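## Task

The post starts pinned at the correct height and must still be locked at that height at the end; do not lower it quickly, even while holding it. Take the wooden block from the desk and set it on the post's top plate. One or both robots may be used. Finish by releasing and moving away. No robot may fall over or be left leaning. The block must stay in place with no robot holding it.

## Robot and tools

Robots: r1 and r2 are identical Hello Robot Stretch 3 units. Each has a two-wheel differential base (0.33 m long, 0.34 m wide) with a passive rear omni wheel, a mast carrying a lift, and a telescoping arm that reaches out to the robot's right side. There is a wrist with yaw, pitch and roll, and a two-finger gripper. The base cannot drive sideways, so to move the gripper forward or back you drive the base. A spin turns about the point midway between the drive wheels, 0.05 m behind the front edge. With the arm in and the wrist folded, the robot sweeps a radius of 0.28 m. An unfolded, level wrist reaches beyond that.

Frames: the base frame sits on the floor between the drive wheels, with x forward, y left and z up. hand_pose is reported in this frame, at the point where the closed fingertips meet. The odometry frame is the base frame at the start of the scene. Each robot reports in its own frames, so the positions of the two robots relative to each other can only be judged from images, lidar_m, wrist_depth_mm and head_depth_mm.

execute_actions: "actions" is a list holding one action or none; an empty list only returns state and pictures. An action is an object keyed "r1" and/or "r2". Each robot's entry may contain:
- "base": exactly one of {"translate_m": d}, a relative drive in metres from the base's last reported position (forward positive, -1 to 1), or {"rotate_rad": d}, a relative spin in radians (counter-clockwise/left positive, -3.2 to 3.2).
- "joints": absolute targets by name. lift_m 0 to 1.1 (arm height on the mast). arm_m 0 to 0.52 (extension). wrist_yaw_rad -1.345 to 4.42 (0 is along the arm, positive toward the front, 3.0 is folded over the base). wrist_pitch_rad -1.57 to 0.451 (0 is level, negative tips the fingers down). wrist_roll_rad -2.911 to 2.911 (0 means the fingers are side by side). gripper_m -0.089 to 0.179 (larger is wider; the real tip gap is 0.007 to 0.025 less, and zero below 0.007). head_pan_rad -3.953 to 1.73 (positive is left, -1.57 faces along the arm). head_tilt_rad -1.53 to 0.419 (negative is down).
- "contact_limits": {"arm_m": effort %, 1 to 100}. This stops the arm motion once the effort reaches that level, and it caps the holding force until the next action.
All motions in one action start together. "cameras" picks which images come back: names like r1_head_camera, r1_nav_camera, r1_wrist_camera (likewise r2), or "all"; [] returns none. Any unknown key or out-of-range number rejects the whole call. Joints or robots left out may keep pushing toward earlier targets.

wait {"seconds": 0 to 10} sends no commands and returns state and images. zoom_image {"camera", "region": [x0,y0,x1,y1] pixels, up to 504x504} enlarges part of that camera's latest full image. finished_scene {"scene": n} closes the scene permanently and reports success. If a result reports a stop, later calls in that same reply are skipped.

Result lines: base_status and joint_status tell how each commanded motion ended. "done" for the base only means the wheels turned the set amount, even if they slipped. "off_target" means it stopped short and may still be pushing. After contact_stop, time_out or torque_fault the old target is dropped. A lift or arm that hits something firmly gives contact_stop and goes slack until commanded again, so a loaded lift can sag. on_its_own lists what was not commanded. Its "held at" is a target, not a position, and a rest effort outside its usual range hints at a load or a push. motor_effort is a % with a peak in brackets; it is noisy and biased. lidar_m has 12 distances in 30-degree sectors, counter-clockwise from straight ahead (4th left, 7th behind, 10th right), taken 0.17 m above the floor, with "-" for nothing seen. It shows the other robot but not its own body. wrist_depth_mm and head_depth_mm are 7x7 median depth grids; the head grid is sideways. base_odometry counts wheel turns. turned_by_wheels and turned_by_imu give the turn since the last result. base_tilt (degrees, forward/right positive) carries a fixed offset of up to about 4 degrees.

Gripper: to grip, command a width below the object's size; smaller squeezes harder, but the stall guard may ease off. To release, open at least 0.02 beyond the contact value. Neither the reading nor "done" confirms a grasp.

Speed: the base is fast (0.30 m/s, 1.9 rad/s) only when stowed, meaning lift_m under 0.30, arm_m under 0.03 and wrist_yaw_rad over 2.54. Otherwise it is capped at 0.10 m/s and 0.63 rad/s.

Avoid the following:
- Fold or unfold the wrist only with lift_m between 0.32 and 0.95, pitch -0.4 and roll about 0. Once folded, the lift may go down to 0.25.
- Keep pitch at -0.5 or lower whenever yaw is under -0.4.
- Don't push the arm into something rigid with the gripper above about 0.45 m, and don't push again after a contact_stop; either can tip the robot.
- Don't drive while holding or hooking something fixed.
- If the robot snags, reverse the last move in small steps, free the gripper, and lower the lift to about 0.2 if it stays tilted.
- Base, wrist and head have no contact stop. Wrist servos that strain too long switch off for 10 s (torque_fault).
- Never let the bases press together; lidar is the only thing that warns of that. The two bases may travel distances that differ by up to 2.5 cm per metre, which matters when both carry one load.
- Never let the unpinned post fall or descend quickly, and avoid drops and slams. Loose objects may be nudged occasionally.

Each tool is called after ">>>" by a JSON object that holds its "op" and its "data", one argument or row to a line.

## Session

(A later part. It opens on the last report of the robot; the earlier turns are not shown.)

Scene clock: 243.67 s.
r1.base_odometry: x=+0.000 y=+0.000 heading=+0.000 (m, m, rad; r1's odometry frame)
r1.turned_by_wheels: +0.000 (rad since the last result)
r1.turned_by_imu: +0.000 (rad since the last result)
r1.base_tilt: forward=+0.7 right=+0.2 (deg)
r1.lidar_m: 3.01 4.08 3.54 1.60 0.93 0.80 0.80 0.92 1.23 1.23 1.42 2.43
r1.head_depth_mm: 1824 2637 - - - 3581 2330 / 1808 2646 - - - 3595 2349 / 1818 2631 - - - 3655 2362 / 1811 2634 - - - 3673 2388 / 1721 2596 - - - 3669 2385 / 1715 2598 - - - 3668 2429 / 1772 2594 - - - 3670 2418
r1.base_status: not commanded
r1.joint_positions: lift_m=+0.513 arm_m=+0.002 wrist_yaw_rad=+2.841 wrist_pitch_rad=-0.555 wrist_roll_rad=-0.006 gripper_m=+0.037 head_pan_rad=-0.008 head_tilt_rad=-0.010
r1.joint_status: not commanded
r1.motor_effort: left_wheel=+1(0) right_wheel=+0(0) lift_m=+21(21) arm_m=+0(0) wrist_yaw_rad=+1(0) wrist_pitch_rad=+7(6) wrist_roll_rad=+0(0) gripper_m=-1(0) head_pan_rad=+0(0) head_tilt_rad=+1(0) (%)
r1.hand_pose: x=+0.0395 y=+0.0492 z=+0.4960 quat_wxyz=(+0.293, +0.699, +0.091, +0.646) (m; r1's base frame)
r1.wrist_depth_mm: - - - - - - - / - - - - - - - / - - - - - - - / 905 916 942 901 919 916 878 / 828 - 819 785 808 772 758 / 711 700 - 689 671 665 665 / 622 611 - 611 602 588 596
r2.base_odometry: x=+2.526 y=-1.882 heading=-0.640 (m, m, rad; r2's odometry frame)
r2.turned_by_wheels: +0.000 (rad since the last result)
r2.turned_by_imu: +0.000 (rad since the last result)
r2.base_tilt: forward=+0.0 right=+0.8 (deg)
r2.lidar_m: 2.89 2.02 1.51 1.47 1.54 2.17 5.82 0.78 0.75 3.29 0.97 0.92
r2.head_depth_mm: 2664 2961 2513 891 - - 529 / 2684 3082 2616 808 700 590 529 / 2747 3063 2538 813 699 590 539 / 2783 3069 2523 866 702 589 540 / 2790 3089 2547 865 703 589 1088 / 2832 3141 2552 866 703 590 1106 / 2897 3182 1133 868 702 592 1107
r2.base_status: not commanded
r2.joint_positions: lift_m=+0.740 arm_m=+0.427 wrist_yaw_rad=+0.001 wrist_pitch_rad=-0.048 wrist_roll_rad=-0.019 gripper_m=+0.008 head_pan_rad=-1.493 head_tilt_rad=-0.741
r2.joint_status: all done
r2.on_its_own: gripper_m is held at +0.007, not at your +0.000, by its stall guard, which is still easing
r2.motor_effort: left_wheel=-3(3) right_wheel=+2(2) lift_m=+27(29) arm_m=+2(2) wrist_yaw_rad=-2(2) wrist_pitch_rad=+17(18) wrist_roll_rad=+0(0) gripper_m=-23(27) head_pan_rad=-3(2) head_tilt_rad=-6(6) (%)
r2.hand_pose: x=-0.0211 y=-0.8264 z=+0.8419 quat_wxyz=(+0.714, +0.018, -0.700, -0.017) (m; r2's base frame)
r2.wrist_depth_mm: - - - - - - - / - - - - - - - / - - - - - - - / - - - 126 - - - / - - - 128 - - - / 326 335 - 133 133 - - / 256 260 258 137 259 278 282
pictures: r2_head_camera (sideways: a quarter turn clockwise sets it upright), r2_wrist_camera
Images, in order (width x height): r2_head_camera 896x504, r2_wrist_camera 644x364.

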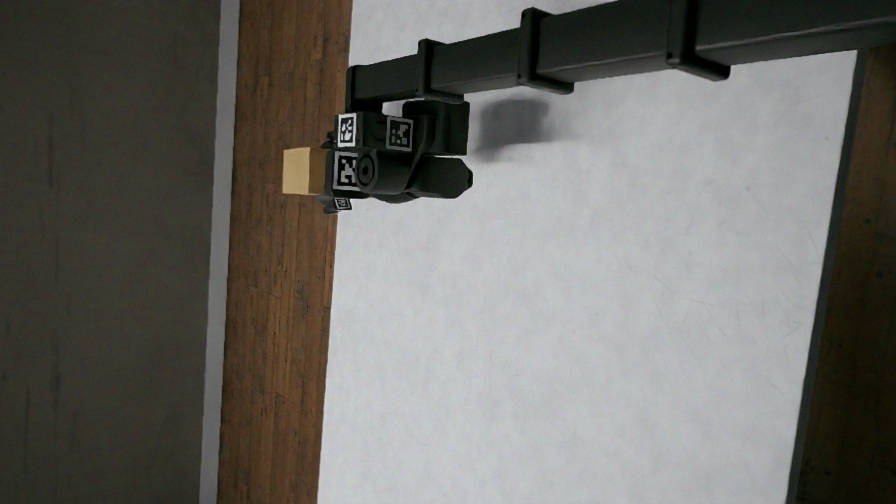

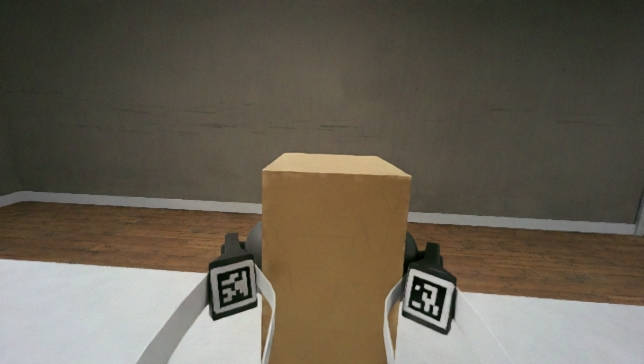

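>>> {"op": "execute_actions", "data": {
  "actions": [
    {"r2": {"base": {"translate_m": -1.0}, "joints": {"lift_m": 1.02, "wrist_pitch_rad": 0.03, "head_pan_rad": -2.3, "head_tilt_rad": -0.3}}}
  ],
  "cameras": []
}}

>>> {"op": "execute_actions", "data": {
  "actions": [
    {"r2": {"base": {"translate_m": -0.9}, "joints": {"head_pan_rad": -1.9, "head_tilt_rad": -0.35}}}
  ],
  "cameras": ["r2_head_camera", "r2_wrist_camera"]
}}

Scene clock: 276.07 s.
r1.base_odometry: x=+0.000 y=+0.000 heading=+0.000 (m, m, rad; r1's odometry frame)
r1.turned_by_wheels: +0.000 (rad since the last result)
r1.turned_by_imu: -0.001 (rad since the last result)
r1.base_tilt: forward=+0.6 right=+0.3 (deg)
r1.lidar_m: 3.01 4.11 3.55 1.61 0.93 0.80 0.80 0.92 1.23 1.23 1.42 2.43
r1.head_depth_mm: 1815 2666 - - - 3628 2342 / 1808 2641 - - - 3599 2355 / 1808 2650 - - - 3704 2394 / 1801 2623 - - - 3726 2367 / 1712 2632 - - - 3687 2395 / 1717 2623 - - - 3663 2391 / 1785 2572 - - - 3683 2385
r1.base_status: not commanded
r1.joint_positions: lift_m=+0.513 arm_m=+0.002 wrist_yaw_rad=+2.841 wrist_pitch_rad=-0.555 wrist_roll_rad=-0.006 gripper_m=+0.037 head_pan_rad=-0.008 head_tilt_rad=-0.010
r1.joint_status: not commanded
r1.motor_effort: left_wheel=+0(1) right_wheel=+0(0) lift_m=+21(21) arm_m=+0(0) wrist_yaw_rad=+1(0) wrist_pitch_rad=+6(6) wrist_roll_rad=+0(0) gripper_m=+0(0) head_pan_rad=+0(0) head_tilt_rad=+2(1) (%)
r1.hand_pose: x=+0.0395 y=+0.0492 z=+0.4960 quat_wxyz=(+0.293, +0.699, +0.091, +0.646) (m; r1's base frame)
r1.wrist_depth_mm: - - - - - - - / - - - - - - - / - - - - - - - / 895 936 940 930 906 912 916 / 809 - 838 791 810 792 789 / 698 690 - 679 678 678 660 / 621 621 - 609 605 585 593
r2.base_odometry: x=+1.724 y=-1.284 heading=-0.641 (m, m, rad; r2's odometry frame)
r2.turned_by_wheels: +0.000 (rad since the last result)
r2.turned_by_imu: -0.001 (rad since the last result)
r2.base_tilt: forward=+0.0 right=+0.8 (deg)
r2.lidar_m: 3.88 2.07 1.55 1.51 1.58 2.23 4.83 1.52 3.35 3.25 0.71 1.79
r2.head_depth_mm: 3519 - - - 2672 - - / 3557 - - - 2978 - - / 3577 - - - - - - / 3463 3682 - - - - - / 3242 3412 3560 3716 - - - / 3033 3173 3348 3422 - 1788 1507 / 2850 2994 3138 3207 - 1861 1508
r2.base_status: done
r2.joint_positions: lift_m=+1.020 arm_m=+0.427 wrist_yaw_rad=+0.001 wrist_pitch_rad=-0.024 wrist_roll_rad=-0.019 gripper_m=+0.014 head_pan_rad=-2.293 head_tilt_rad=-0.310
r2.joint_status: wrist_pitch_rad off_target (ended at -0.024, target +0.030); the others done
r2.on_its_own: gripper_m is held at +0.013, not at your +0.000, by its stall guard, which is not easing now
r2.motor_effort: left_wheel=-3(6) right_wheel=+2(4) lift_m=+28(28) arm_m=+2(3) wrist_yaw_rad=-1(2) wrist_pitch_rad=+19(21) wrist_roll_rad=+0(0) gripper_m=-21(21) head_pan_rad=-3(28) head_tilt_rad=+5(35) (%)
r2.hand_pose: x=-0.0212 y=-0.8272 z=+1.1282 quat_wxyz=(+0.714, +0.009, -0.700, -0.008) (m; r2's base frame)
r2.wrist_depth_mm: - - - - - - - / - - - - - - - / - - - - - - - / - - - 131 - - - / - - - 132 - - - / - - - 133 133 - - / - - - 133 - - -
pictures: none
No camera images: the call's "cameras" was empty. Leave "cameras" out to get every camera's image.

Scene clock: 286.40 s.
r1.base_odometry: x=+0.000 y=+0.000 heading=+0.000 (m, m, rad; r1's odometry frame)
r1.turned_by_wheels: +0.000 (rad since the last result)
r1.turned_by_imu: -0.001 (rad since the last result)
r1.base_tilt: forward=+0.6 right=+0.2 (deg)
r1.lidar_m: 3.02 3.72 3.54 1.60 0.92 0.80 0.80 0.93 1.23 1.23 1.42 2.43
r1.head_depth_mm: 1797 2646 - - - 3587 2342 / 1807 2639 - - - 3661 2345 / 1798 2612 - - - 3652 2363 / 1800 2617 - - - 3632 2371 / 1711 2613 - - - 3631 2394 / 1705 2597 - - - 3677 2372 / 1766 2579 - - - 3387 2400
r1.base_status: not commanded
r1.joint_positions: lift_m=+0.513 arm_m=+0.002 wrist_yaw_rad=+2.841 wrist_pitch_rad=-0.555 wrist_roll_rad=-0.006 gripper_m=+0.037 head_pan_rad=-0.008 head_tilt_rad=-0.010
r1.joint_status: not commanded
r1.motor_effort: left_wheel=+0(1) right_wheel=+0(0) lift_m=+21(21) arm_m=+0(0) wrist_yaw_rad=+1(0) wrist_pitch_rad=+6(6) wrist_roll_rad=+0(0) gripper_m=+0(0) head_pan_rad=+0(0) head_tilt_rad=+1(2) (%)
r1.hand_pose: x=+0.0395 y=+0.0492 z=+0.4960 quat_wxyz=(+0.293, +0.699, +0.091, +0.646) (m; r1's base frame)
r1.wrist_depth_mm: - - - - - - - / - - - - - - - / - - - - - - - / 898 954 938 934 890 885 899 / 812 - 813 772 804 773 776 / 708 693 - 675 678 658 671 / 612 628 - 622 598 584 597
r2.base_odometry: x=+1.003 y=-0.746 heading=-0.641 (m, m, rad; r2's odometry frame)
r2.turned_by_wheels: +0.000 (rad since the last result)
r2.turned_by_imu: -0.001 (rad since the last result)
r2.base_tilt: forward=+0.0 right=+0.8 (deg)
r2.lidar_m: 2.65 2.10 1.59 1.54 1.61 2.30 3.97 3.72 0.89 3.23 3.39 1.45
r2.head_depth_mm: 3090 3284 3524 3670 - - - / 2986 3151 3361 3539 - 1725 1458 / 2902 3080 3243 - - 1725 1380 / 2831 2996 3149 - 2426 1854 1458 / 2728 2889 3064 3249 2571 1863 1463 / 2668 2841 2962 3218 2559 1854 1466 / 2623 2784 2912 3051 2568 1854 1458
r2.base_status: done
r2.joint_positions: lift_m=+1.020 arm_m=+0.427 wrist_yaw_rad=+0.001 wrist_pitch_rad=-0.024 wrist_roll_rad=-0.019 gripper_m=+0.014 head_pan_rad=-1.907 head_tilt_rad=-0.346
r2.joint_status: all done
r2.on_its_own: gripper_m is held at +0.013, not at your +0.000, by its stall guard, which is not easing now
r2.motor_effort: left_wheel=-3(7) right_wheel=+2(3) lift_m=+28(28) arm_m=+3(2) wrist_yaw_rad=-2(2) wrist_pitch_rad=+19(19) wrist_roll_rad=+0(0) gripper_m=-21(22) head_pan_rad=+2(21) head_tilt_rad=-4(9) (%)
r2.hand_pose: x=-0.0212 y=-0.8272 z=+1.1282 quat_wxyz=(+0.714, +0.009, -0.700, -0.008) (m; r2's base frame)
r2.wrist_depth_mm: - - - - - - - / - - - - - - - / - - - - - - - / - - - 131 - - - / - - - 132 - - - / - - - 132 133 - - / - - - 133 - - -
pictures: r2_head_camera (sideways: a quarter turn clockwise sets it upright), r2_wrist_camera
Images, in order (width x height): r2_head_camera 896x504, r2_wrist_camera 644x364.

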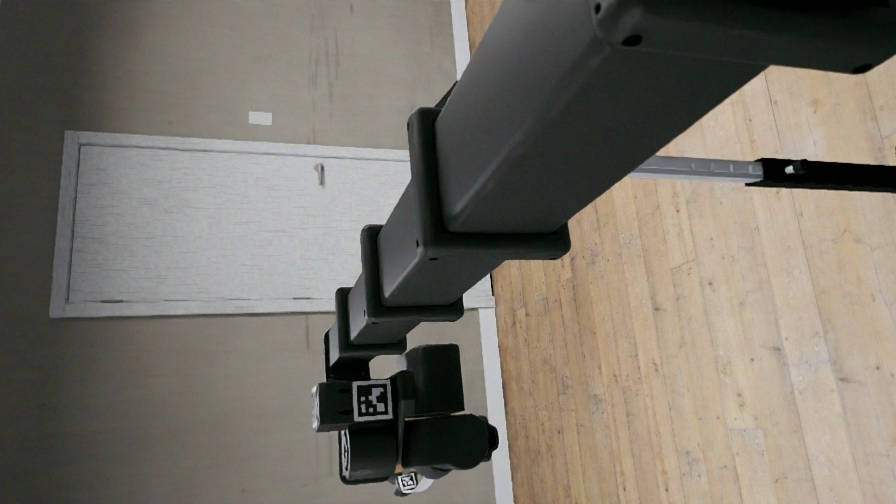

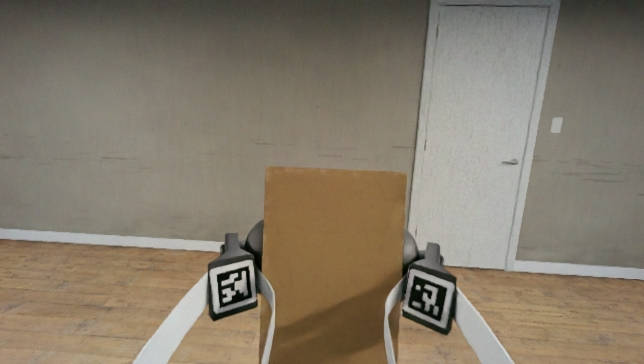

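>>> {"op": "execute_actions", "data": {
  "actions": []
}}

Scene clock: 299.53 s.
r1.base_odometry: x=+0.000 y=+0.000 heading=+0.000 (m, m, rad; r1's odometry frame)
r1.turned_by_wheels: +0.000 (rad since the last result)
r1.turned_by_imu: +0.000 (rad since the last result)
r1.base_tilt: forward=+0.6 right=+0.2 (deg)
r1.lidar_m: 3.01 3.75 3.54 1.61 0.93 0.80 0.80 0.93 1.23 1.23 1.42 2.43
r1.head_depth_mm: 1819 2643 - - - 3572 2362 / 1816 2661 - - - 3613 2358 / 1805 2644 - - - 3650 2423 / 1798 2634 - - - 3592 2390 / 1711 2605 - - - 3666 2406 / 1708 2596 - - - 3675 2405 / 1784 2583 - - - 3414 2409
r1.base_status: not commanded
r1.joint_positions: lift_m=+0.513 arm_m=+0.002 wrist_yaw_rad=+2.841 wrist_pitch_rad=-0.555 wrist_roll_rad=-0.006 gripper_m=+0.037 head_pan_rad=-0.008 head_tilt_rad=-0.010
r1.joint_status: not commanded
r1.motor_effort: left_wheel=+1(1) right_wheel=+0(0) lift_m=+21(21) arm_m=+0(0) wrist_yaw_rad=+1(0) wrist_pitch_rad=+6(6) wrist_roll_rad=+0(0) gripper_m=+0(0) head_pan_rad=+0(0) head_tilt_rad=+1(2) (%)
r1.hand_pose: x=+0.0395 y=+0.0492 z=+0.4960 quat_wxyz=(+0.293, +0.699, +0.091, +0.646) (m; r1's base frame)
r1.wrist_depth_mm: - - - - - - - / - - - - - - - / - - - - - - - / 885 959 925 924 915 892 903 / 811 - 824 792 804 772 764 / 701 693 - 684 676 680 685 / 617 601 - 597 596 603 600
r2.base_odometry: x=+1.003 y=-0.746 heading=-0.641 (m, m, rad; r2's odometry frame)
r2.turned_by_wheels: +0.000 (rad since the last result)
r2.turned_by_imu: -0.001 (rad since the last result)
r2.base_tilt: forward=+0.1 right=+0.8 (deg)
r2.lidar_m: 2.65 2.11 1.59 1.54 1.62 2.29 3.98 3.72 0.90 3.21 3.38 1.45
r2.head_depth_mm: 3104 3266 3526 3663 - - - / 2994 3170 3404 3521 - 1729 1464 / 2893 3064 3245 - - 1735 1371 / 2824 2991 3121 - 2434 1867 1451 / 2725 2879 3019 3256 2546 1856 1461 / 2678 2846 2967 3247 2522 1865 1464 / 2614 2785 2901 3114 2551 1863 1463
r2.base_status: done
r2.joint_positions: lift_m=+1.020 arm_m=+0.427 wrist_yaw_rad=+0.001 wrist_pitch_rad=-0.024 wrist_roll_rad=-0.019 gripper_m=+0.014 head_pan_rad=-1.907 head_tilt_rad=-0.346
r2.joint_status: all done
r2.on_its_own: gripper_m is held at +0.013, not at your +0.000, by its stall guard, which is not easing now
r2.motor_effort: left_wheel=-3(7) right_wheel=+2(3) lift_m=+28(28) arm_m=+2(2) wrist_yaw_rad=-2(2) wrist_pitch_rad=+20(19) wrist_roll_rad=+0(0) gripper_m=-21(22) head_pan_rad=+2(21) head_tilt_rad=-3(9) (%)
r2.hand_pose: x=-0.0212 y=-0.8272 z=+1.1282 quat_wxyz=(+0.714, +0.009, -0.700, -0.008) (m; r2's base frame)
r2.wrist_depth_mm: - - - - - - - / - - - - - - - / - - - - - - - / - - - 131 - - - / - - - 131 - - - / - - - 133 133 - - / - - - 134 - - -
pictures: r1_head_camera (sideways: a quarter turn clockwise sets it upright), r1_nav_camera (sideways: a quarter turn counterclockwise sets it upright), r1_wrist_camera, r2_head_camera (sideways: a quarter turn clockwise sets it upright), r2_nav_camera (sideways: a quarter turn counterclockwise sets it upright), r2_wrist_camera
Images, in order (width x height): r1_head_camera 896x504, r1_nav_camera 672x504, r1_wrist_camera 644x364, r2_head_camera 896x504, r2_nav_camera 672x504, r2_wrist_camera 644x364.

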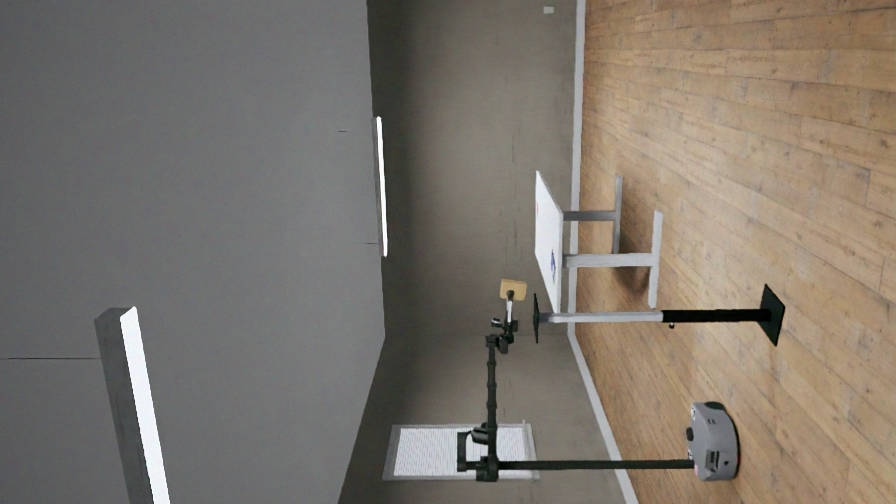

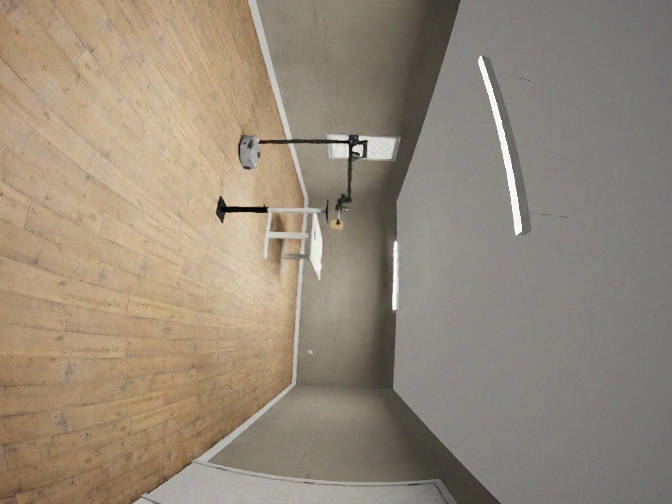

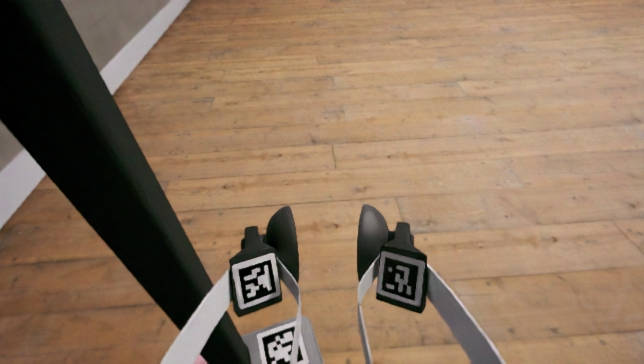

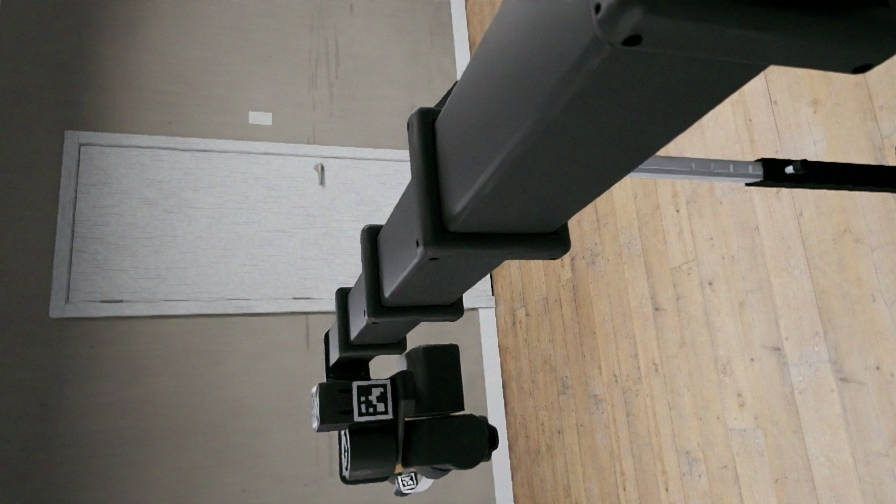

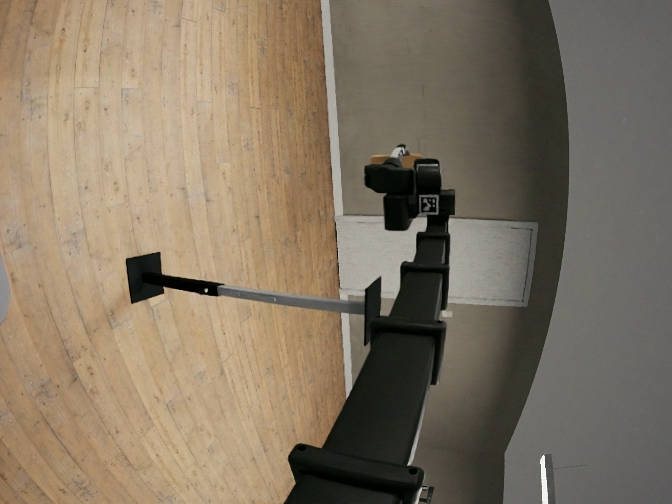

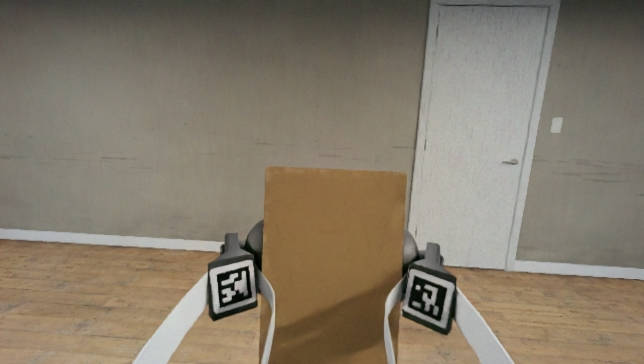

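>>> {"op": "execute_actions", "data": {
  "actions": [
    {"r2": {"base": {"translate_m": -0.3}, "joints": {"lift_m": 1.06, "head_pan_rad": -1.57, "head_tilt_rad": -0.5}}}
  ]
}}

Scene clock: 324.43 s.
r1.base_odometry: x=+0.000 y=+0.000 heading=+0.000 (m, m, rad; r1's odometry frame)
r1.turned_by_wheels: +0.000 (rad since the last result)
r1.turned_by_imu: +0.000 (rad since the last result)
r1.base_tilt: forward=+0.7 right=+0.2 (deg)
r1.lidar_m: 3.02 3.47 3.54 1.61 0.93 0.80 0.80 0.93 1.23 1.23 1.43 2.42
r1.head_depth_mm: 1806 2656 - - - 3604 2369 / 1811 2640 - - - 3628 2365 / 1802 2601 - - - 3670 2387 / 1793 2625 - - - 3626 2361 / 1714 2614 - - - 3649 2378 / 1708 2604 - - - 3673 2410 / 1784 2571 - - - 3124 2386
r1.base_status: not commanded
r1.joint_positions: lift_m=+0.513 arm_m=+0.002 wrist_yaw_rad=+2.841 wrist_pitch_rad=-0.555 wrist_roll_rad=-0.006 gripper_m=+0.037 head_pan_rad=-0.008 head_tilt_rad=-0.010
r1.joint_status: not commanded
r1.motor_effort: left_wheel=+0(0) right_wheel=+0(0) lift_m=+21(21) arm_m=+0(0) wrist_yaw_rad=+0(1) wrist_pitch_rad=+6(5) wrist_roll_rad=+0(0) gripper_m=+0(0) head_pan_rad=+0(0) head_tilt_rad=+0(1) (%)
r1.hand_pose: x=+0.0395 y=+0.0492 z=+0.4960 quat_wxyz=(+0.293, +0.699, +0.091, +0.646) (m; r1's base frame)
r1.wrist_depth_mm: - - - - - - - / - - - - - - - / - - - - - - - / 877 947 945 937 900 905 870 / 817 - 831 823 792 756 776 / 705 701 - 691 681 678 654 / 630 624 - 604 608 604 605
r2.base_odometry: x=+0.762 y=-0.567 heading=-0.641 (m, m, rad; r2's odometry frame)
r2.turned_by_wheels: +0.000 (rad since the last result)
r2.turned_by_imu: -0.001 (rad since the last result)
r2.base_tilt: forward=+0.0 right=+0.7 (deg)
r2.lidar_m: 2.95 2.12 1.60 1.56 1.63 2.31 3.67 3.47 3.28 0.81 3.37 1.73
r2.head_depth_mm: 2620 2732 3078 2832 2033 1592 1308 / 2609 2737 3053 2883 2036 1598 1305 / 2645 2760 822 2582 1960 1496 1234 / 2641 2830 3167 2841 2046 1588 1307 / 2664 2905 3128 2877 2052 1591 1301 / 2679 2916 3177 2835 2025 1588 1309 / 2701 2894 3210 2848 2027 1581 1308
r2.base_status: done
r2.joint_positions: lift_m=+1.060 arm_m=+0.427 wrist_yaw_rad=+0.001 wrist_pitch_rad=-0.024 wrist_roll_rad=-0.019 gripper_m=+0.014 head_pan_rad=-1.577 head_tilt_rad=-0.494
r2.joint_status: all done
r2.on_its_own: gripper_m is held at +0.013, not at your +0.000, by its stall guard, which is not easing now
r2.motor_effort: left_wheel=-3(6) right_wheel=+2(4) lift_m=+27(26) arm_m=+2(3) wrist_yaw_rad=-2(1) wrist_pitch_rad=+19(18) wrist_roll_rad=+0(0) gripper_m=-20(21) head_pan_rad=+2(19) head_tilt_rad=-4(22) (%)
r2.hand_pose: x=-0.0212 y=-0.8272 z=+1.1682 quat_wxyz=(+0.714, +0.009, -0.700, -0.008) (m; r2's base frame)
r2.wrist_depth_mm: - - - - - - - / - - - - - - - / - - - - - - - / - - - 131 - - - / - - - 132 - - - / - - - 133 133 - - / - - - 133 - - -
pictures: r1_head_camera (sideways: a quarter turn clockwise sets it upright), r1_nav_camera (sideways: a quarter turn counterclockwise sets it upright), r1_wrist_camera, r2_head_camera (sideways: a quarter turn clockwise sets it upright), r2_nav_camera (sideways: a quarter turn counterclockwise sets it upright), r2_wrist_camera
Images, in order (width x height): r1_head_camera 896x504, r1_nav_camera 672x504, r1_wrist_camera 644x364, r2_head_camera 896x504, r2_nav_camera 672x504, r2_wrist_camera 644x364.

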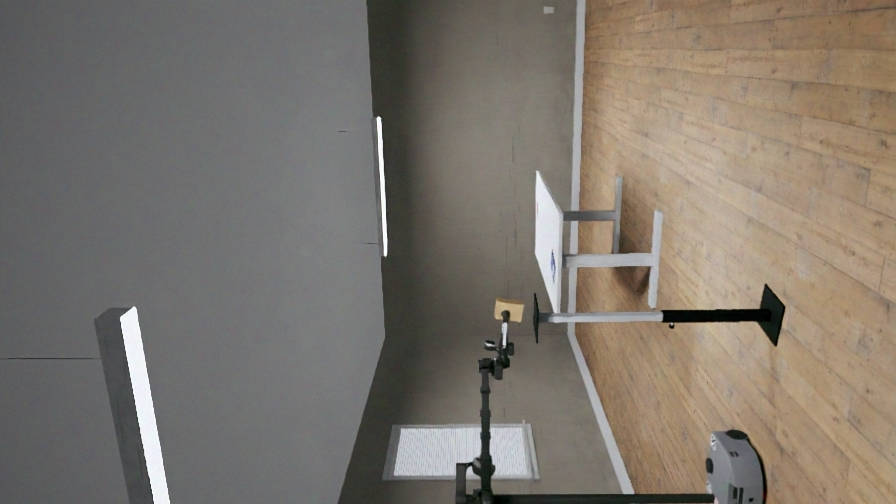

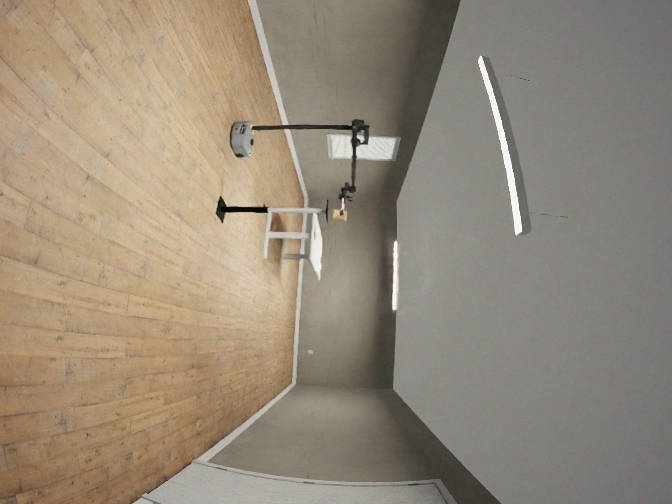

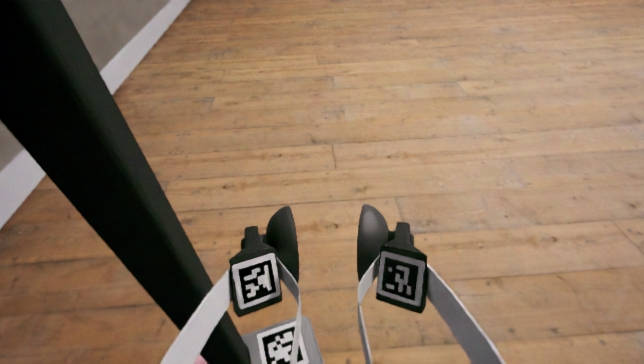

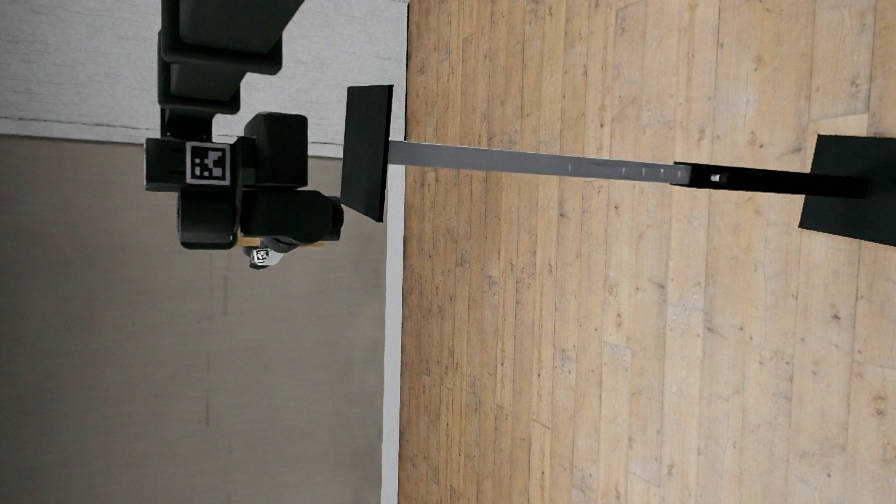

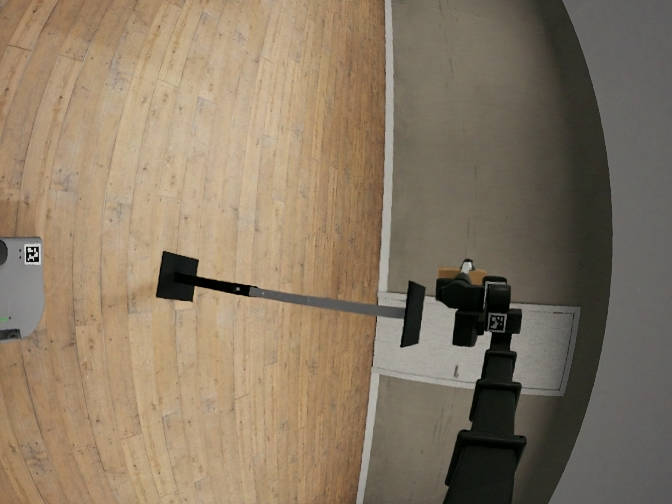

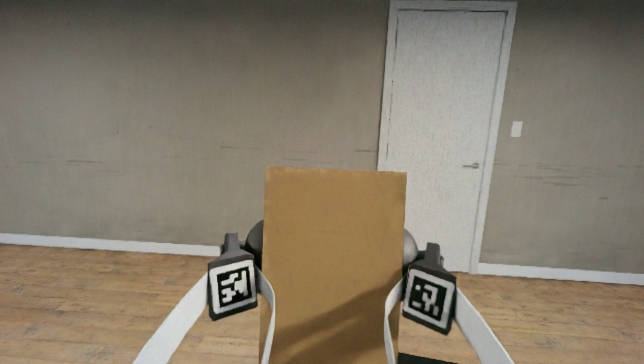

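>>> {"op": "execute_actions", "data": {
  "actions": [
    {"r2": {"base": {"translate_m": -0.08}, "joints": {"lift_m": 1.0}}}
  ],
  "cameras": ["r1_head_camera", "r2_head_camera", "r2_wrist_camera", "r2_nav_camera"]
}}

>>> {"op": "zoom_image", "data": {
  "camera": "r1_head_camera",
  "region": [440, 250, 600, 400]
}}

Scene clock: 335.17 s.
r1.base_odometry: x=+0.000 y=+0.000 heading=+0.000 (m, m, rad; r1's odometry frame)
r1.turned_by_wheels: +0.000 (rad since the last result)
r1.turned_by_imu: +0.000 (rad since the last result)
r1.base_tilt: forward=+0.5 right=+0.2 (deg)
r1.lidar_m: 3.02 3.42 3.53 1.61 0.92 0.80 0.80 0.92 1.23 1.23 1.42 2.43
r1.head_depth_mm: 1811 2642 - - - 3552 2353 / 1814 2634 - - - 3577 2349 / 1795 2641 - - - 3631 2361 / 1815 2648 - - - 3677 2345 / 1722 2611 - - - 3643 2421 / 1716 2616 - - - 3678 2384 / 1764 2609 - - - 3696 2386
r1.base_status: not commanded
r1.joint_positions: lift_m=+0.513 arm_m=+0.002 wrist_yaw_rad=+2.841 wrist_pitch_rad=-0.555 wrist_roll_rad=-0.006 gripper_m=+0.037 head_pan_rad=-0.008 head_tilt_rad=-0.010
r1.joint_status: not commanded
r1.motor_effort: left_wheel=+0(0) right_wheel=+1(1) lift_m=+21(21) arm_m=+0(0) wrist_yaw_rad=+1(0) wrist_pitch_rad=+6(6) wrist_roll_rad=+0(0) gripper_m=+0(0) head_pan_rad=+0(1) head_tilt_rad=+1(0) (%)
r1.hand_pose: x=+0.0395 y=+0.0492 z=+0.4960 quat_wxyz=(+0.293, +0.699, +0.091, +0.646) (m; r1's base frame)
r1.wrist_depth_mm: - - - - - - - / - - - - - - - / - - - - - - - / 894 - 922 925 891 911 882 / 821 - 831 794 789 787 765 / 696 689 - 680 681 663 657 / 617 621 - 617 601 588 593
r2.base_odometry: x=+0.698 y=-0.519 heading=-0.641 (m, m, rad; r2's odometry frame)
r2.turned_by_wheels: +0.000 (rad since the last result)
r2.turned_by_imu: -0.001 (rad since the last result)
r2.base_tilt: forward=+0.1 right=+0.7 (deg)
r2.lidar_m: 3.02 2.13 1.60 1.56 1.64 2.32 3.58 3.39 3.28 0.80 3.34 1.80
r2.head_depth_mm: 2588 2811 - 2691 2046 1599 1305 / 2622 2834 - 2852 2021 1585 1297 / 2642 2801 - 2721 1962 1586 1293 / 2669 2880 3076 2698 1952 1536 1234 / 2682 2862 3148 2842 2036 1597 1306 / 2688 2874 3183 2841 2038 1588 1301 / 2690 2924 3210 2841 2040 1593 1309
r2.base_status: done
r2.joint_positions: lift_m=+1.000 arm_m=+0.427 wrist_yaw_rad=+0.004 wrist_pitch_rad=+0.005 wrist_roll_rad=-0.019 gripper_m=+0.014 head_pan_rad=-1.577 head_tilt_rad=-0.494
r2.joint_status: all done
r2.on_its_own: gripper_m is held at +0.013, not at your +0.000, by its stall guard, which is not easing now
r2.motor_effort: left_wheel=-2(8) right_wheel=+1(3) lift_m=+18(25) arm_m=+2(3) wrist_yaw_rad=-4(4) wrist_pitch_rad=+9(19) wrist_roll_rad=+0(0) gripper_m=-22(22) head_pan_rad=+2(3) head_tilt_rad=-5(4) (%)
r2.hand_pose: x=-0.0205 y=-0.8280 z=+1.1161 quat_wxyz=(+0.714, +0.000, -0.700, +0.003) (m; r2's base frame)
r2.wrist_depth_mm: - - - - - - - / - - - - - - - / - - - - - - - / - - - 129 - - - / - - - 130 - - - / - - - 132 132 - - / - - - 135 206 - -
pictures: r1_head_camera (sideways: a quarter turn clockwise sets it upright), r2_head_camera (sideways: a quarter turn clockwise sets it upright), r2_nav_camera (sideways: a quarter turn counterclockwise sets it upright), r2_wrist_camera
Images, in order (width x height): r1_head_camera 896x504, r2_head_camera 896x504, r2_nav_camera 672x504, r2_wrist_camera 644x364.

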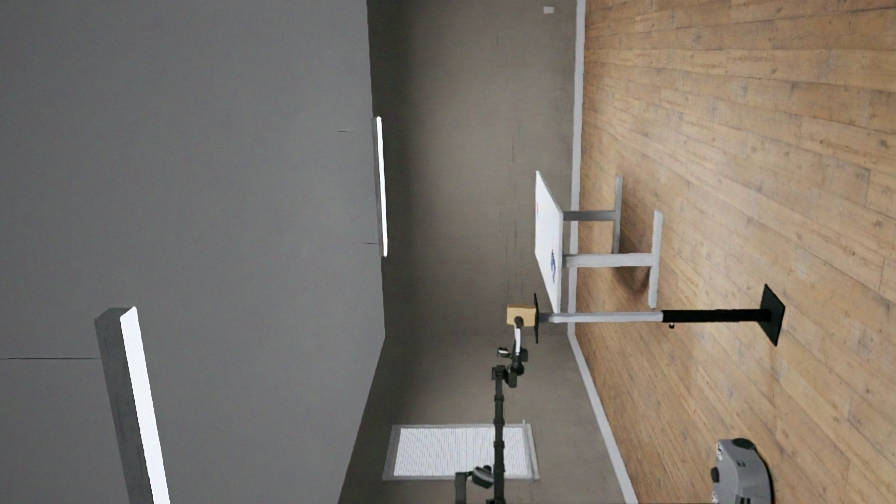

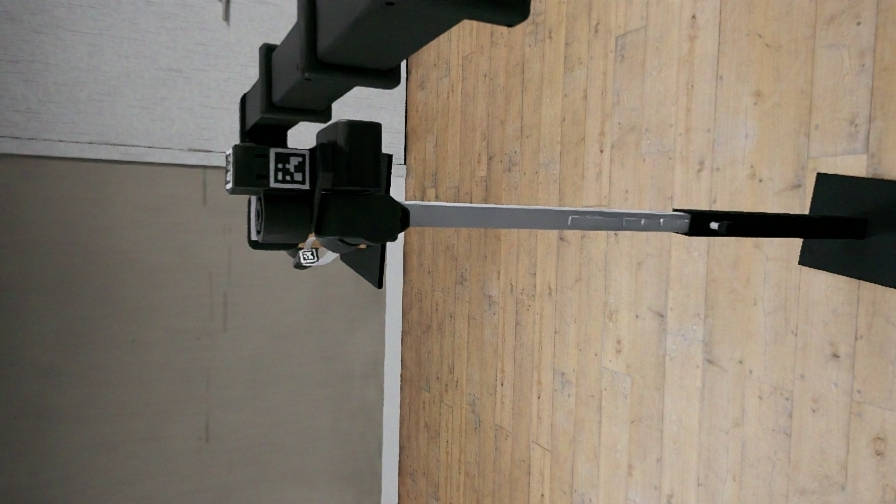

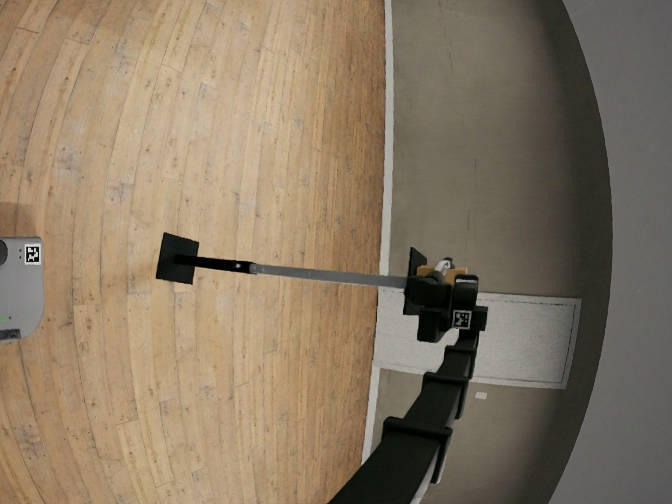

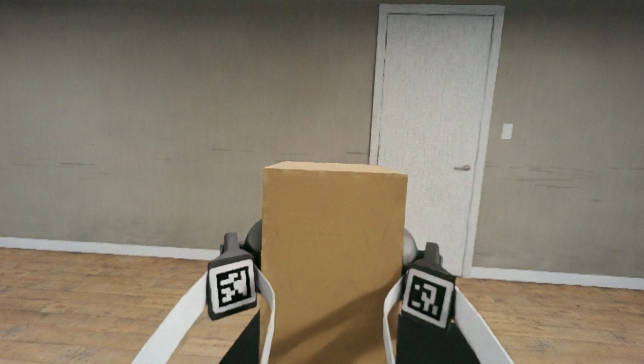

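Region (440, 250, 600, 400) of r1_head_camera's 896x504 image, scaled by 3.150, with more detail than that image has; it fills the top 472 rows of this view, and the rest is white.

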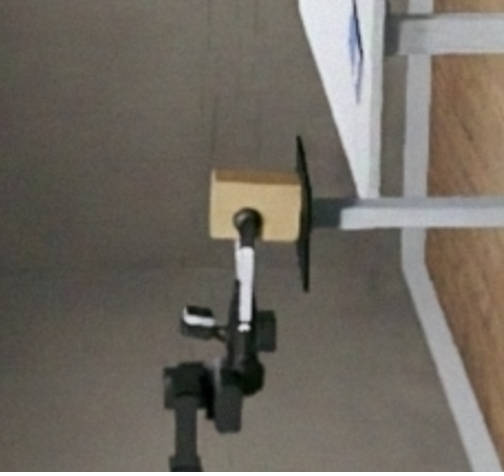

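>>> {"op": "execute_actions", "data": {
  "actions": [
    {"r2": {"joints": {"gripper_m": 0.11}}}
  ],
  "cameras": ["r1_head_camera", "r2_wrist_camera", "r2_nav_camera"]
}}

>>> {"op": "execute_actions", "data": {
  "actions": [
    {"r2": {"joints": {"arm_m": 0.2}}}
  ],
  "cameras": ["r1_head_camera", "r2_wrist_camera", "r2_nav_camera", "r2_head_camera"]
}}

Scene clock: 344.13 s.
r1.base_odometry: x=+0.000 y=+0.000 heading=+0.000 (m, m, rad; r1's odometry frame)
r1.turned_by_wheels: +0.000 (rad since the last result)
r1.turned_by_imu: +0.000 (rad since the last result)
r1.base_tilt: forward=+0.6 right=+0.3 (deg)
r1.lidar_m: 3.02 3.41 3.54 1.61 0.92 0.80 0.80 0.93 1.23 1.23 1.42 2.42
r1.head_depth_mm: 1804 2675 - - - 3633 2352 / 1812 2637 - - - 3613 2356 / 1815 2612 - - - 3633 2360 / 1804 2631 - - - 3660 2362 / 1719 2621 - - - 3630 2392 / 1705 2606 - - - 3667 2384 / 1787 2576 - - - 3707 2395
r1.base_status: not commanded
r1.joint_positions: lift_m=+0.513 arm_m=+0.002 wrist_yaw_rad=+2.841 wrist_pitch_rad=-0.555 wrist_roll_rad=-0.006 gripper_m=+0.037 head_pan_rad=-0.008 head_tilt_rad=-0.010
r1.joint_status: not commanded
r1.motor_effort: left_wheel=+0(1) right_wheel=+0(0) lift_m=+21(21) arm_m=+0(0) wrist_yaw_rad=+1(1) wrist_pitch_rad=+5(6) wrist_roll_rad=+0(0) gripper_m=+0(0) head_pan_rad=+0(0) head_tilt_rad=+1(1) (%)
r1.hand_pose: x=+0.0395 y=+0.0492 z=+0.4960 quat_wxyz=(+0.293, +0.699, +0.091, +0.646) (m; r1's base frame)
r1.wrist_depth_mm: - - - - - - - / - - - - - - - / - - - - - - - / 886 976 926 933 904 889 909 / 801 - 807 798 794 780 778 / 713 685 - 667 677 679 668 / 617 622 - 607 601 603 596
r2.base_odometry: x=+0.698 y=-0.519 heading=-0.641 (m, m, rad; r2's odometry frame)
r2.turned_by_wheels: +0.000 (rad since the last result)
r2.turned_by_imu: -0.001 (rad since the last result)
r2.base_tilt: forward=+0.0 right=+0.7 (deg)
r2.lidar_m: 3.02 2.12 1.60 1.56 1.64 2.31 3.59 3.38 3.29 0.80 3.35 1.81
r2.head_depth_mm: 2624 2801 - 2688 2054 1601 1302 / 2600 2803 - 2862 2038 1590 1300 / 2633 2821 - 2689 1953 1586 1292 / 2650 2866 3026 2716 1954 1549 1226 / 2663 2890 3133 2867 2049 1591 1303 / 2675 2943 3228 2848 2040 1595 1299 / 2720 2933 3225 2856 2038 1590 1305
r2.base_status: not commanded
r2.joint_positions: lift_m=+1.000 arm_m=+0.427 wrist_yaw_rad=+0.002 wrist_pitch_rad=+0.006 wrist_roll_rad=-0.019 gripper_m=+0.110 head_pan_rad=-1.577 head_tilt_rad=-0.494
r2.joint_status: all done
r2.motor_effort: left_wheel=-2(2) right_wheel=+1(1) lift_m=+18(18) arm_m=+2(2) wrist_yaw_rad=-3(5) wrist_pitch_rad=+8(9) wrist_roll_rad=+0(0) gripper_m=+0(85) head_pan_rad=+2(2) head_tilt_rad=-4(4) (%)
r2.hand_pose: x=-0.0208 y=-0.8280 z=+1.1163 quat_wxyz=(+0.714, -0.001, -0.700, +0.003) (m; r2's base frame)
r2.wrist_depth_mm: - - - - - - - / - - - - - - - / - - - - - - - / - - - 131 - - - / - - - 129 131 - - / - - - 132 135 - - / - - - 137 206 - -
pictures: r1_head_camera (sideways: a quarter turn clockwise sets it upright), r2_nav_camera (sideways: a quarter turn counterclockwise sets it upright), r2_wrist_camera
Images, in order (width x height): r1_head_camera 896x504, r2_nav_camera 672x504, r2_wrist_camera 644x364.

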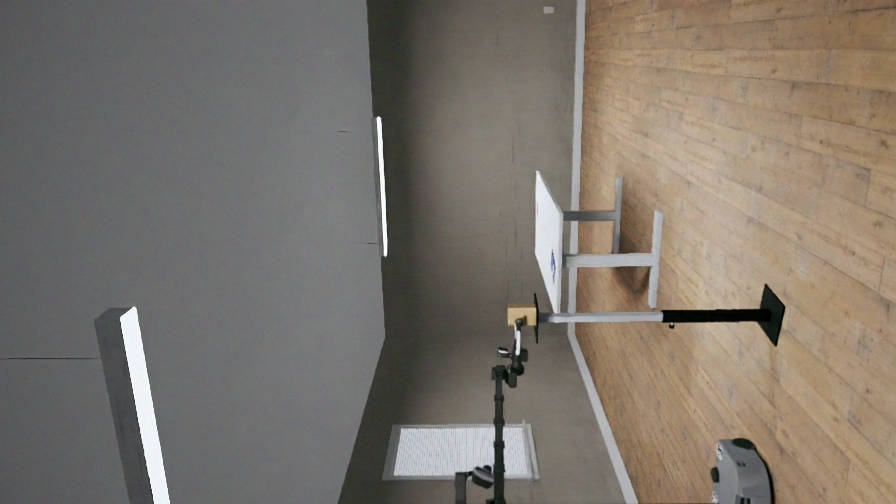

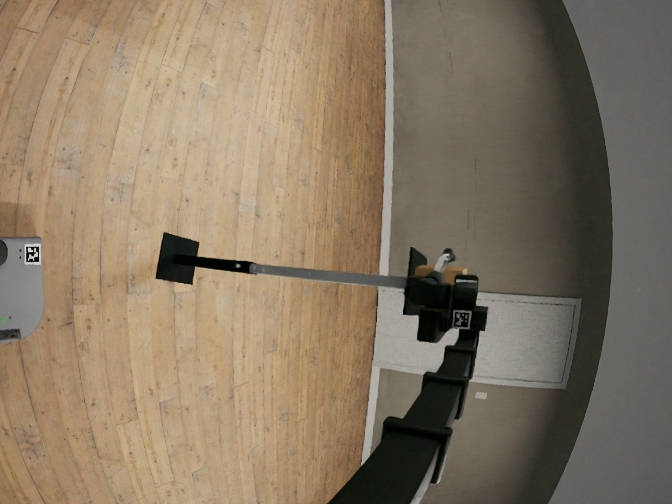

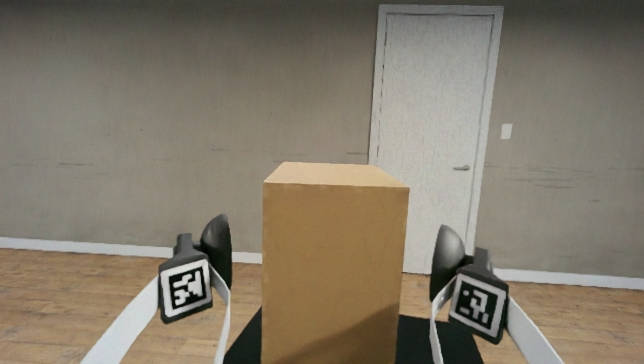

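Scene clock: 347.03 s.
r1.base_odometry: x=+0.000 y=+0.000 heading=+0.000 (m, m, rad; r1's odometry frame)
r1.turned_by_wheels: +0.000 (rad since the last result)
r1.turned_by_imu: +0.000 (rad since the last result)
r1.base_tilt: forward=+0.6 right=+0.2 (deg)
r1.lidar_m: 3.01 3.40 3.53 1.61 0.93 0.80 0.80 0.93 1.23 1.23 1.42 2.43
r1.head_depth_mm: 1813 2639 - - - 3617 2358 / 1803 2627 - - - 3577 2351 / 1817 2633 - - - 3633 2357 / 1798 2586 - - - 3666 2377 / 1721 2623 - - - 3727 2391 / 1713 2588 - - - 3696 2368 / 1782 2586 - - - 3687 2395
r1.base_status: not commanded
r1.joint_positions: lift_m=+0.513 arm_m=+0.002 wrist_yaw_rad=+2.841 wrist_pitch_rad=-0.555 wrist_roll_rad=-0.006 gripper_m=+0.037 head_pan_rad=-0.008 head_tilt_rad=-0.010
r1.joint_status: not commanded
r1.motor_effort: left_wheel=+0(0) right_wheel=+0(0) lift_m=+21(21) arm_m=+0(0) wrist_yaw_rad=+0(1) wrist_pitch_rad=+6(6) wrist_roll_rad=+0(0) gripper_m=+0(0) head_pan_rad=+0(0) head_tilt_rad=+1(2) (%)
r1.hand_pose: x=+0.0395 y=+0.0492 z=+0.4960 quat_wxyz=(+0.293, +0.699, +0.091, +0.646) (m; r1's base frame)
r1.wrist_depth_mm: - - - - - - - / - - - - - - - / - - - - - - - / 893 949 940 916 902 908 880 / 792 - 831 798 795 773 769 / 705 682 - 676 671 666 664 / 623 622 - 606 598 596 590
r2.base_odometry: x=+0.698 y=-0.519 heading=-0.641 (m, m, rad; r2's odometry frame)
r2.turned_by_wheels: +0.000 (rad since the last result)
r2.turned_by_imu: -0.001 (rad since the last result)
r2.base_tilt: forward=+0.0 right=+0.8 (deg)
r2.lidar_m: 3.02 2.13 1.60 1.56 1.64 2.32 3.59 3.40 3.28 0.80 3.37 1.81
r2.head_depth_mm: 2591 2812 2994 2695 1967 1600 1305 / 2597 2807 2985 - 1950 1595 1301 / 2655 2862 3011 - 1881 1587 1291 / 2672 2865 3025 2688 1949 1539 1229 / 2669 2885 3149 2816 2048 1589 1302 / 2694 2905 3175 2854 2048 1588 1300 / 2716 2941 3182 2887 2032 1592 1300
r2.base_status: not commanded
r2.joint_positions: lift_m=+1.000 arm_m=+0.200 wrist_yaw_rad=+0.001 wrist_pitch_rad=+0.006 wrist_roll_rad=-0.019 gripper_m=+0.110 head_pan_rad=-1.577 head_tilt_rad=-0.494
r2.joint_status: all done
r2.motor_effort: left_wheel=-2(2) right_wheel=+1(1) lift_m=+18(18) arm_m=-3(1) wrist_yaw_rad=-2(3) wrist_pitch_rad=+9(9) wrist_roll_rad=+0(0) gripper_m=+1(0) head_pan_rad=+3(2) head_tilt_rad=-4(4) (%)
r2.hand_pose: x=-0.0212 y=-0.6017 z=+1.1165 quat_wxyz=(+0.714, -0.002, -0.700, +0.002) (m; r2's base frame)
r2.wrist_depth_mm: - - - - - - - / - - - - - - - / - - - - - - - / - - - 357 - - - / - - - 363 - - - / - - - - - - - / - - - - - - -
pictures: r1_head_camera (sideways: a quarter turn clockwise sets it upright), r2_head_camera (sideways: a quarter turn clockwise sets it upright), r2_nav_camera (sideways: a quarter turn counterclockwise sets it upright), r2_wrist_camera
Images, in order (width x height): r1_head_camera 896x504, r2_head_camera 896x504, r2_nav_camera 672x504, r2_wrist_camera 644x364.

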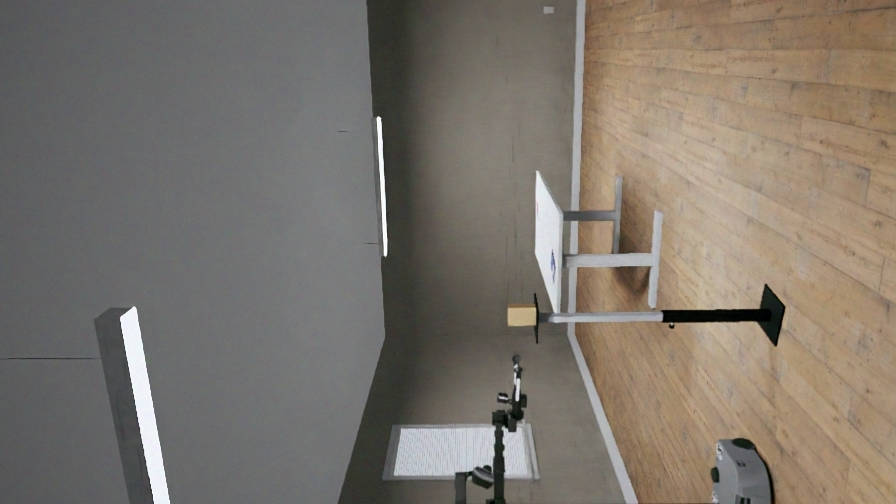

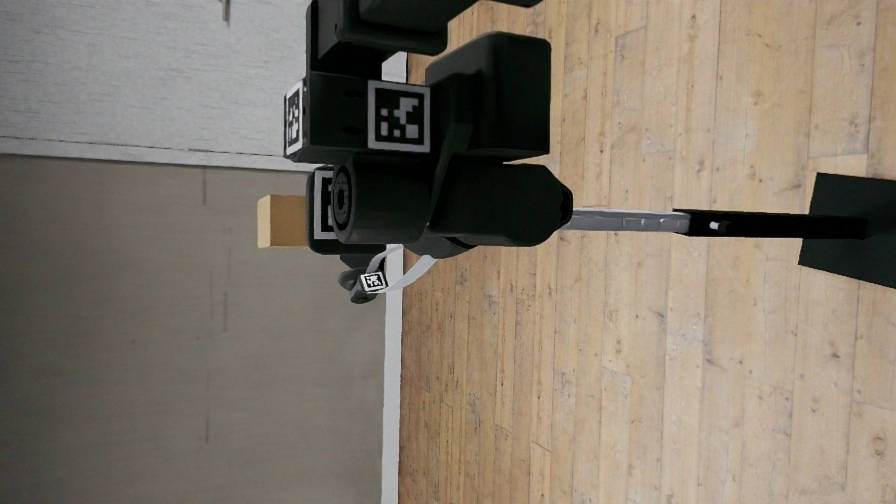

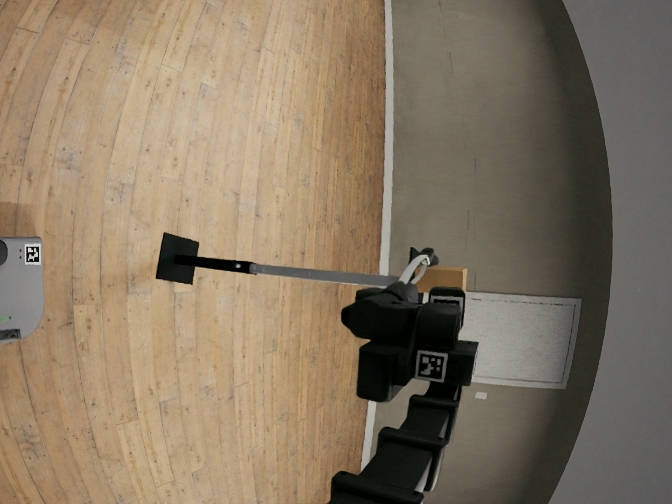

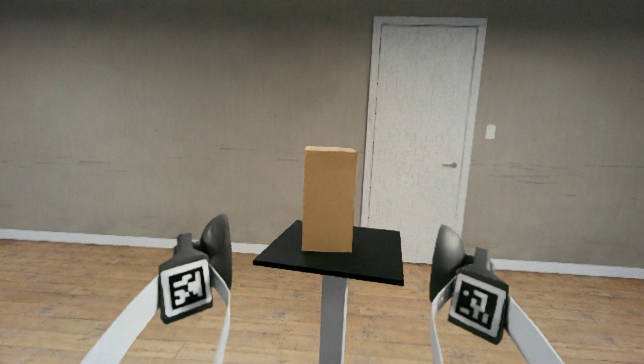

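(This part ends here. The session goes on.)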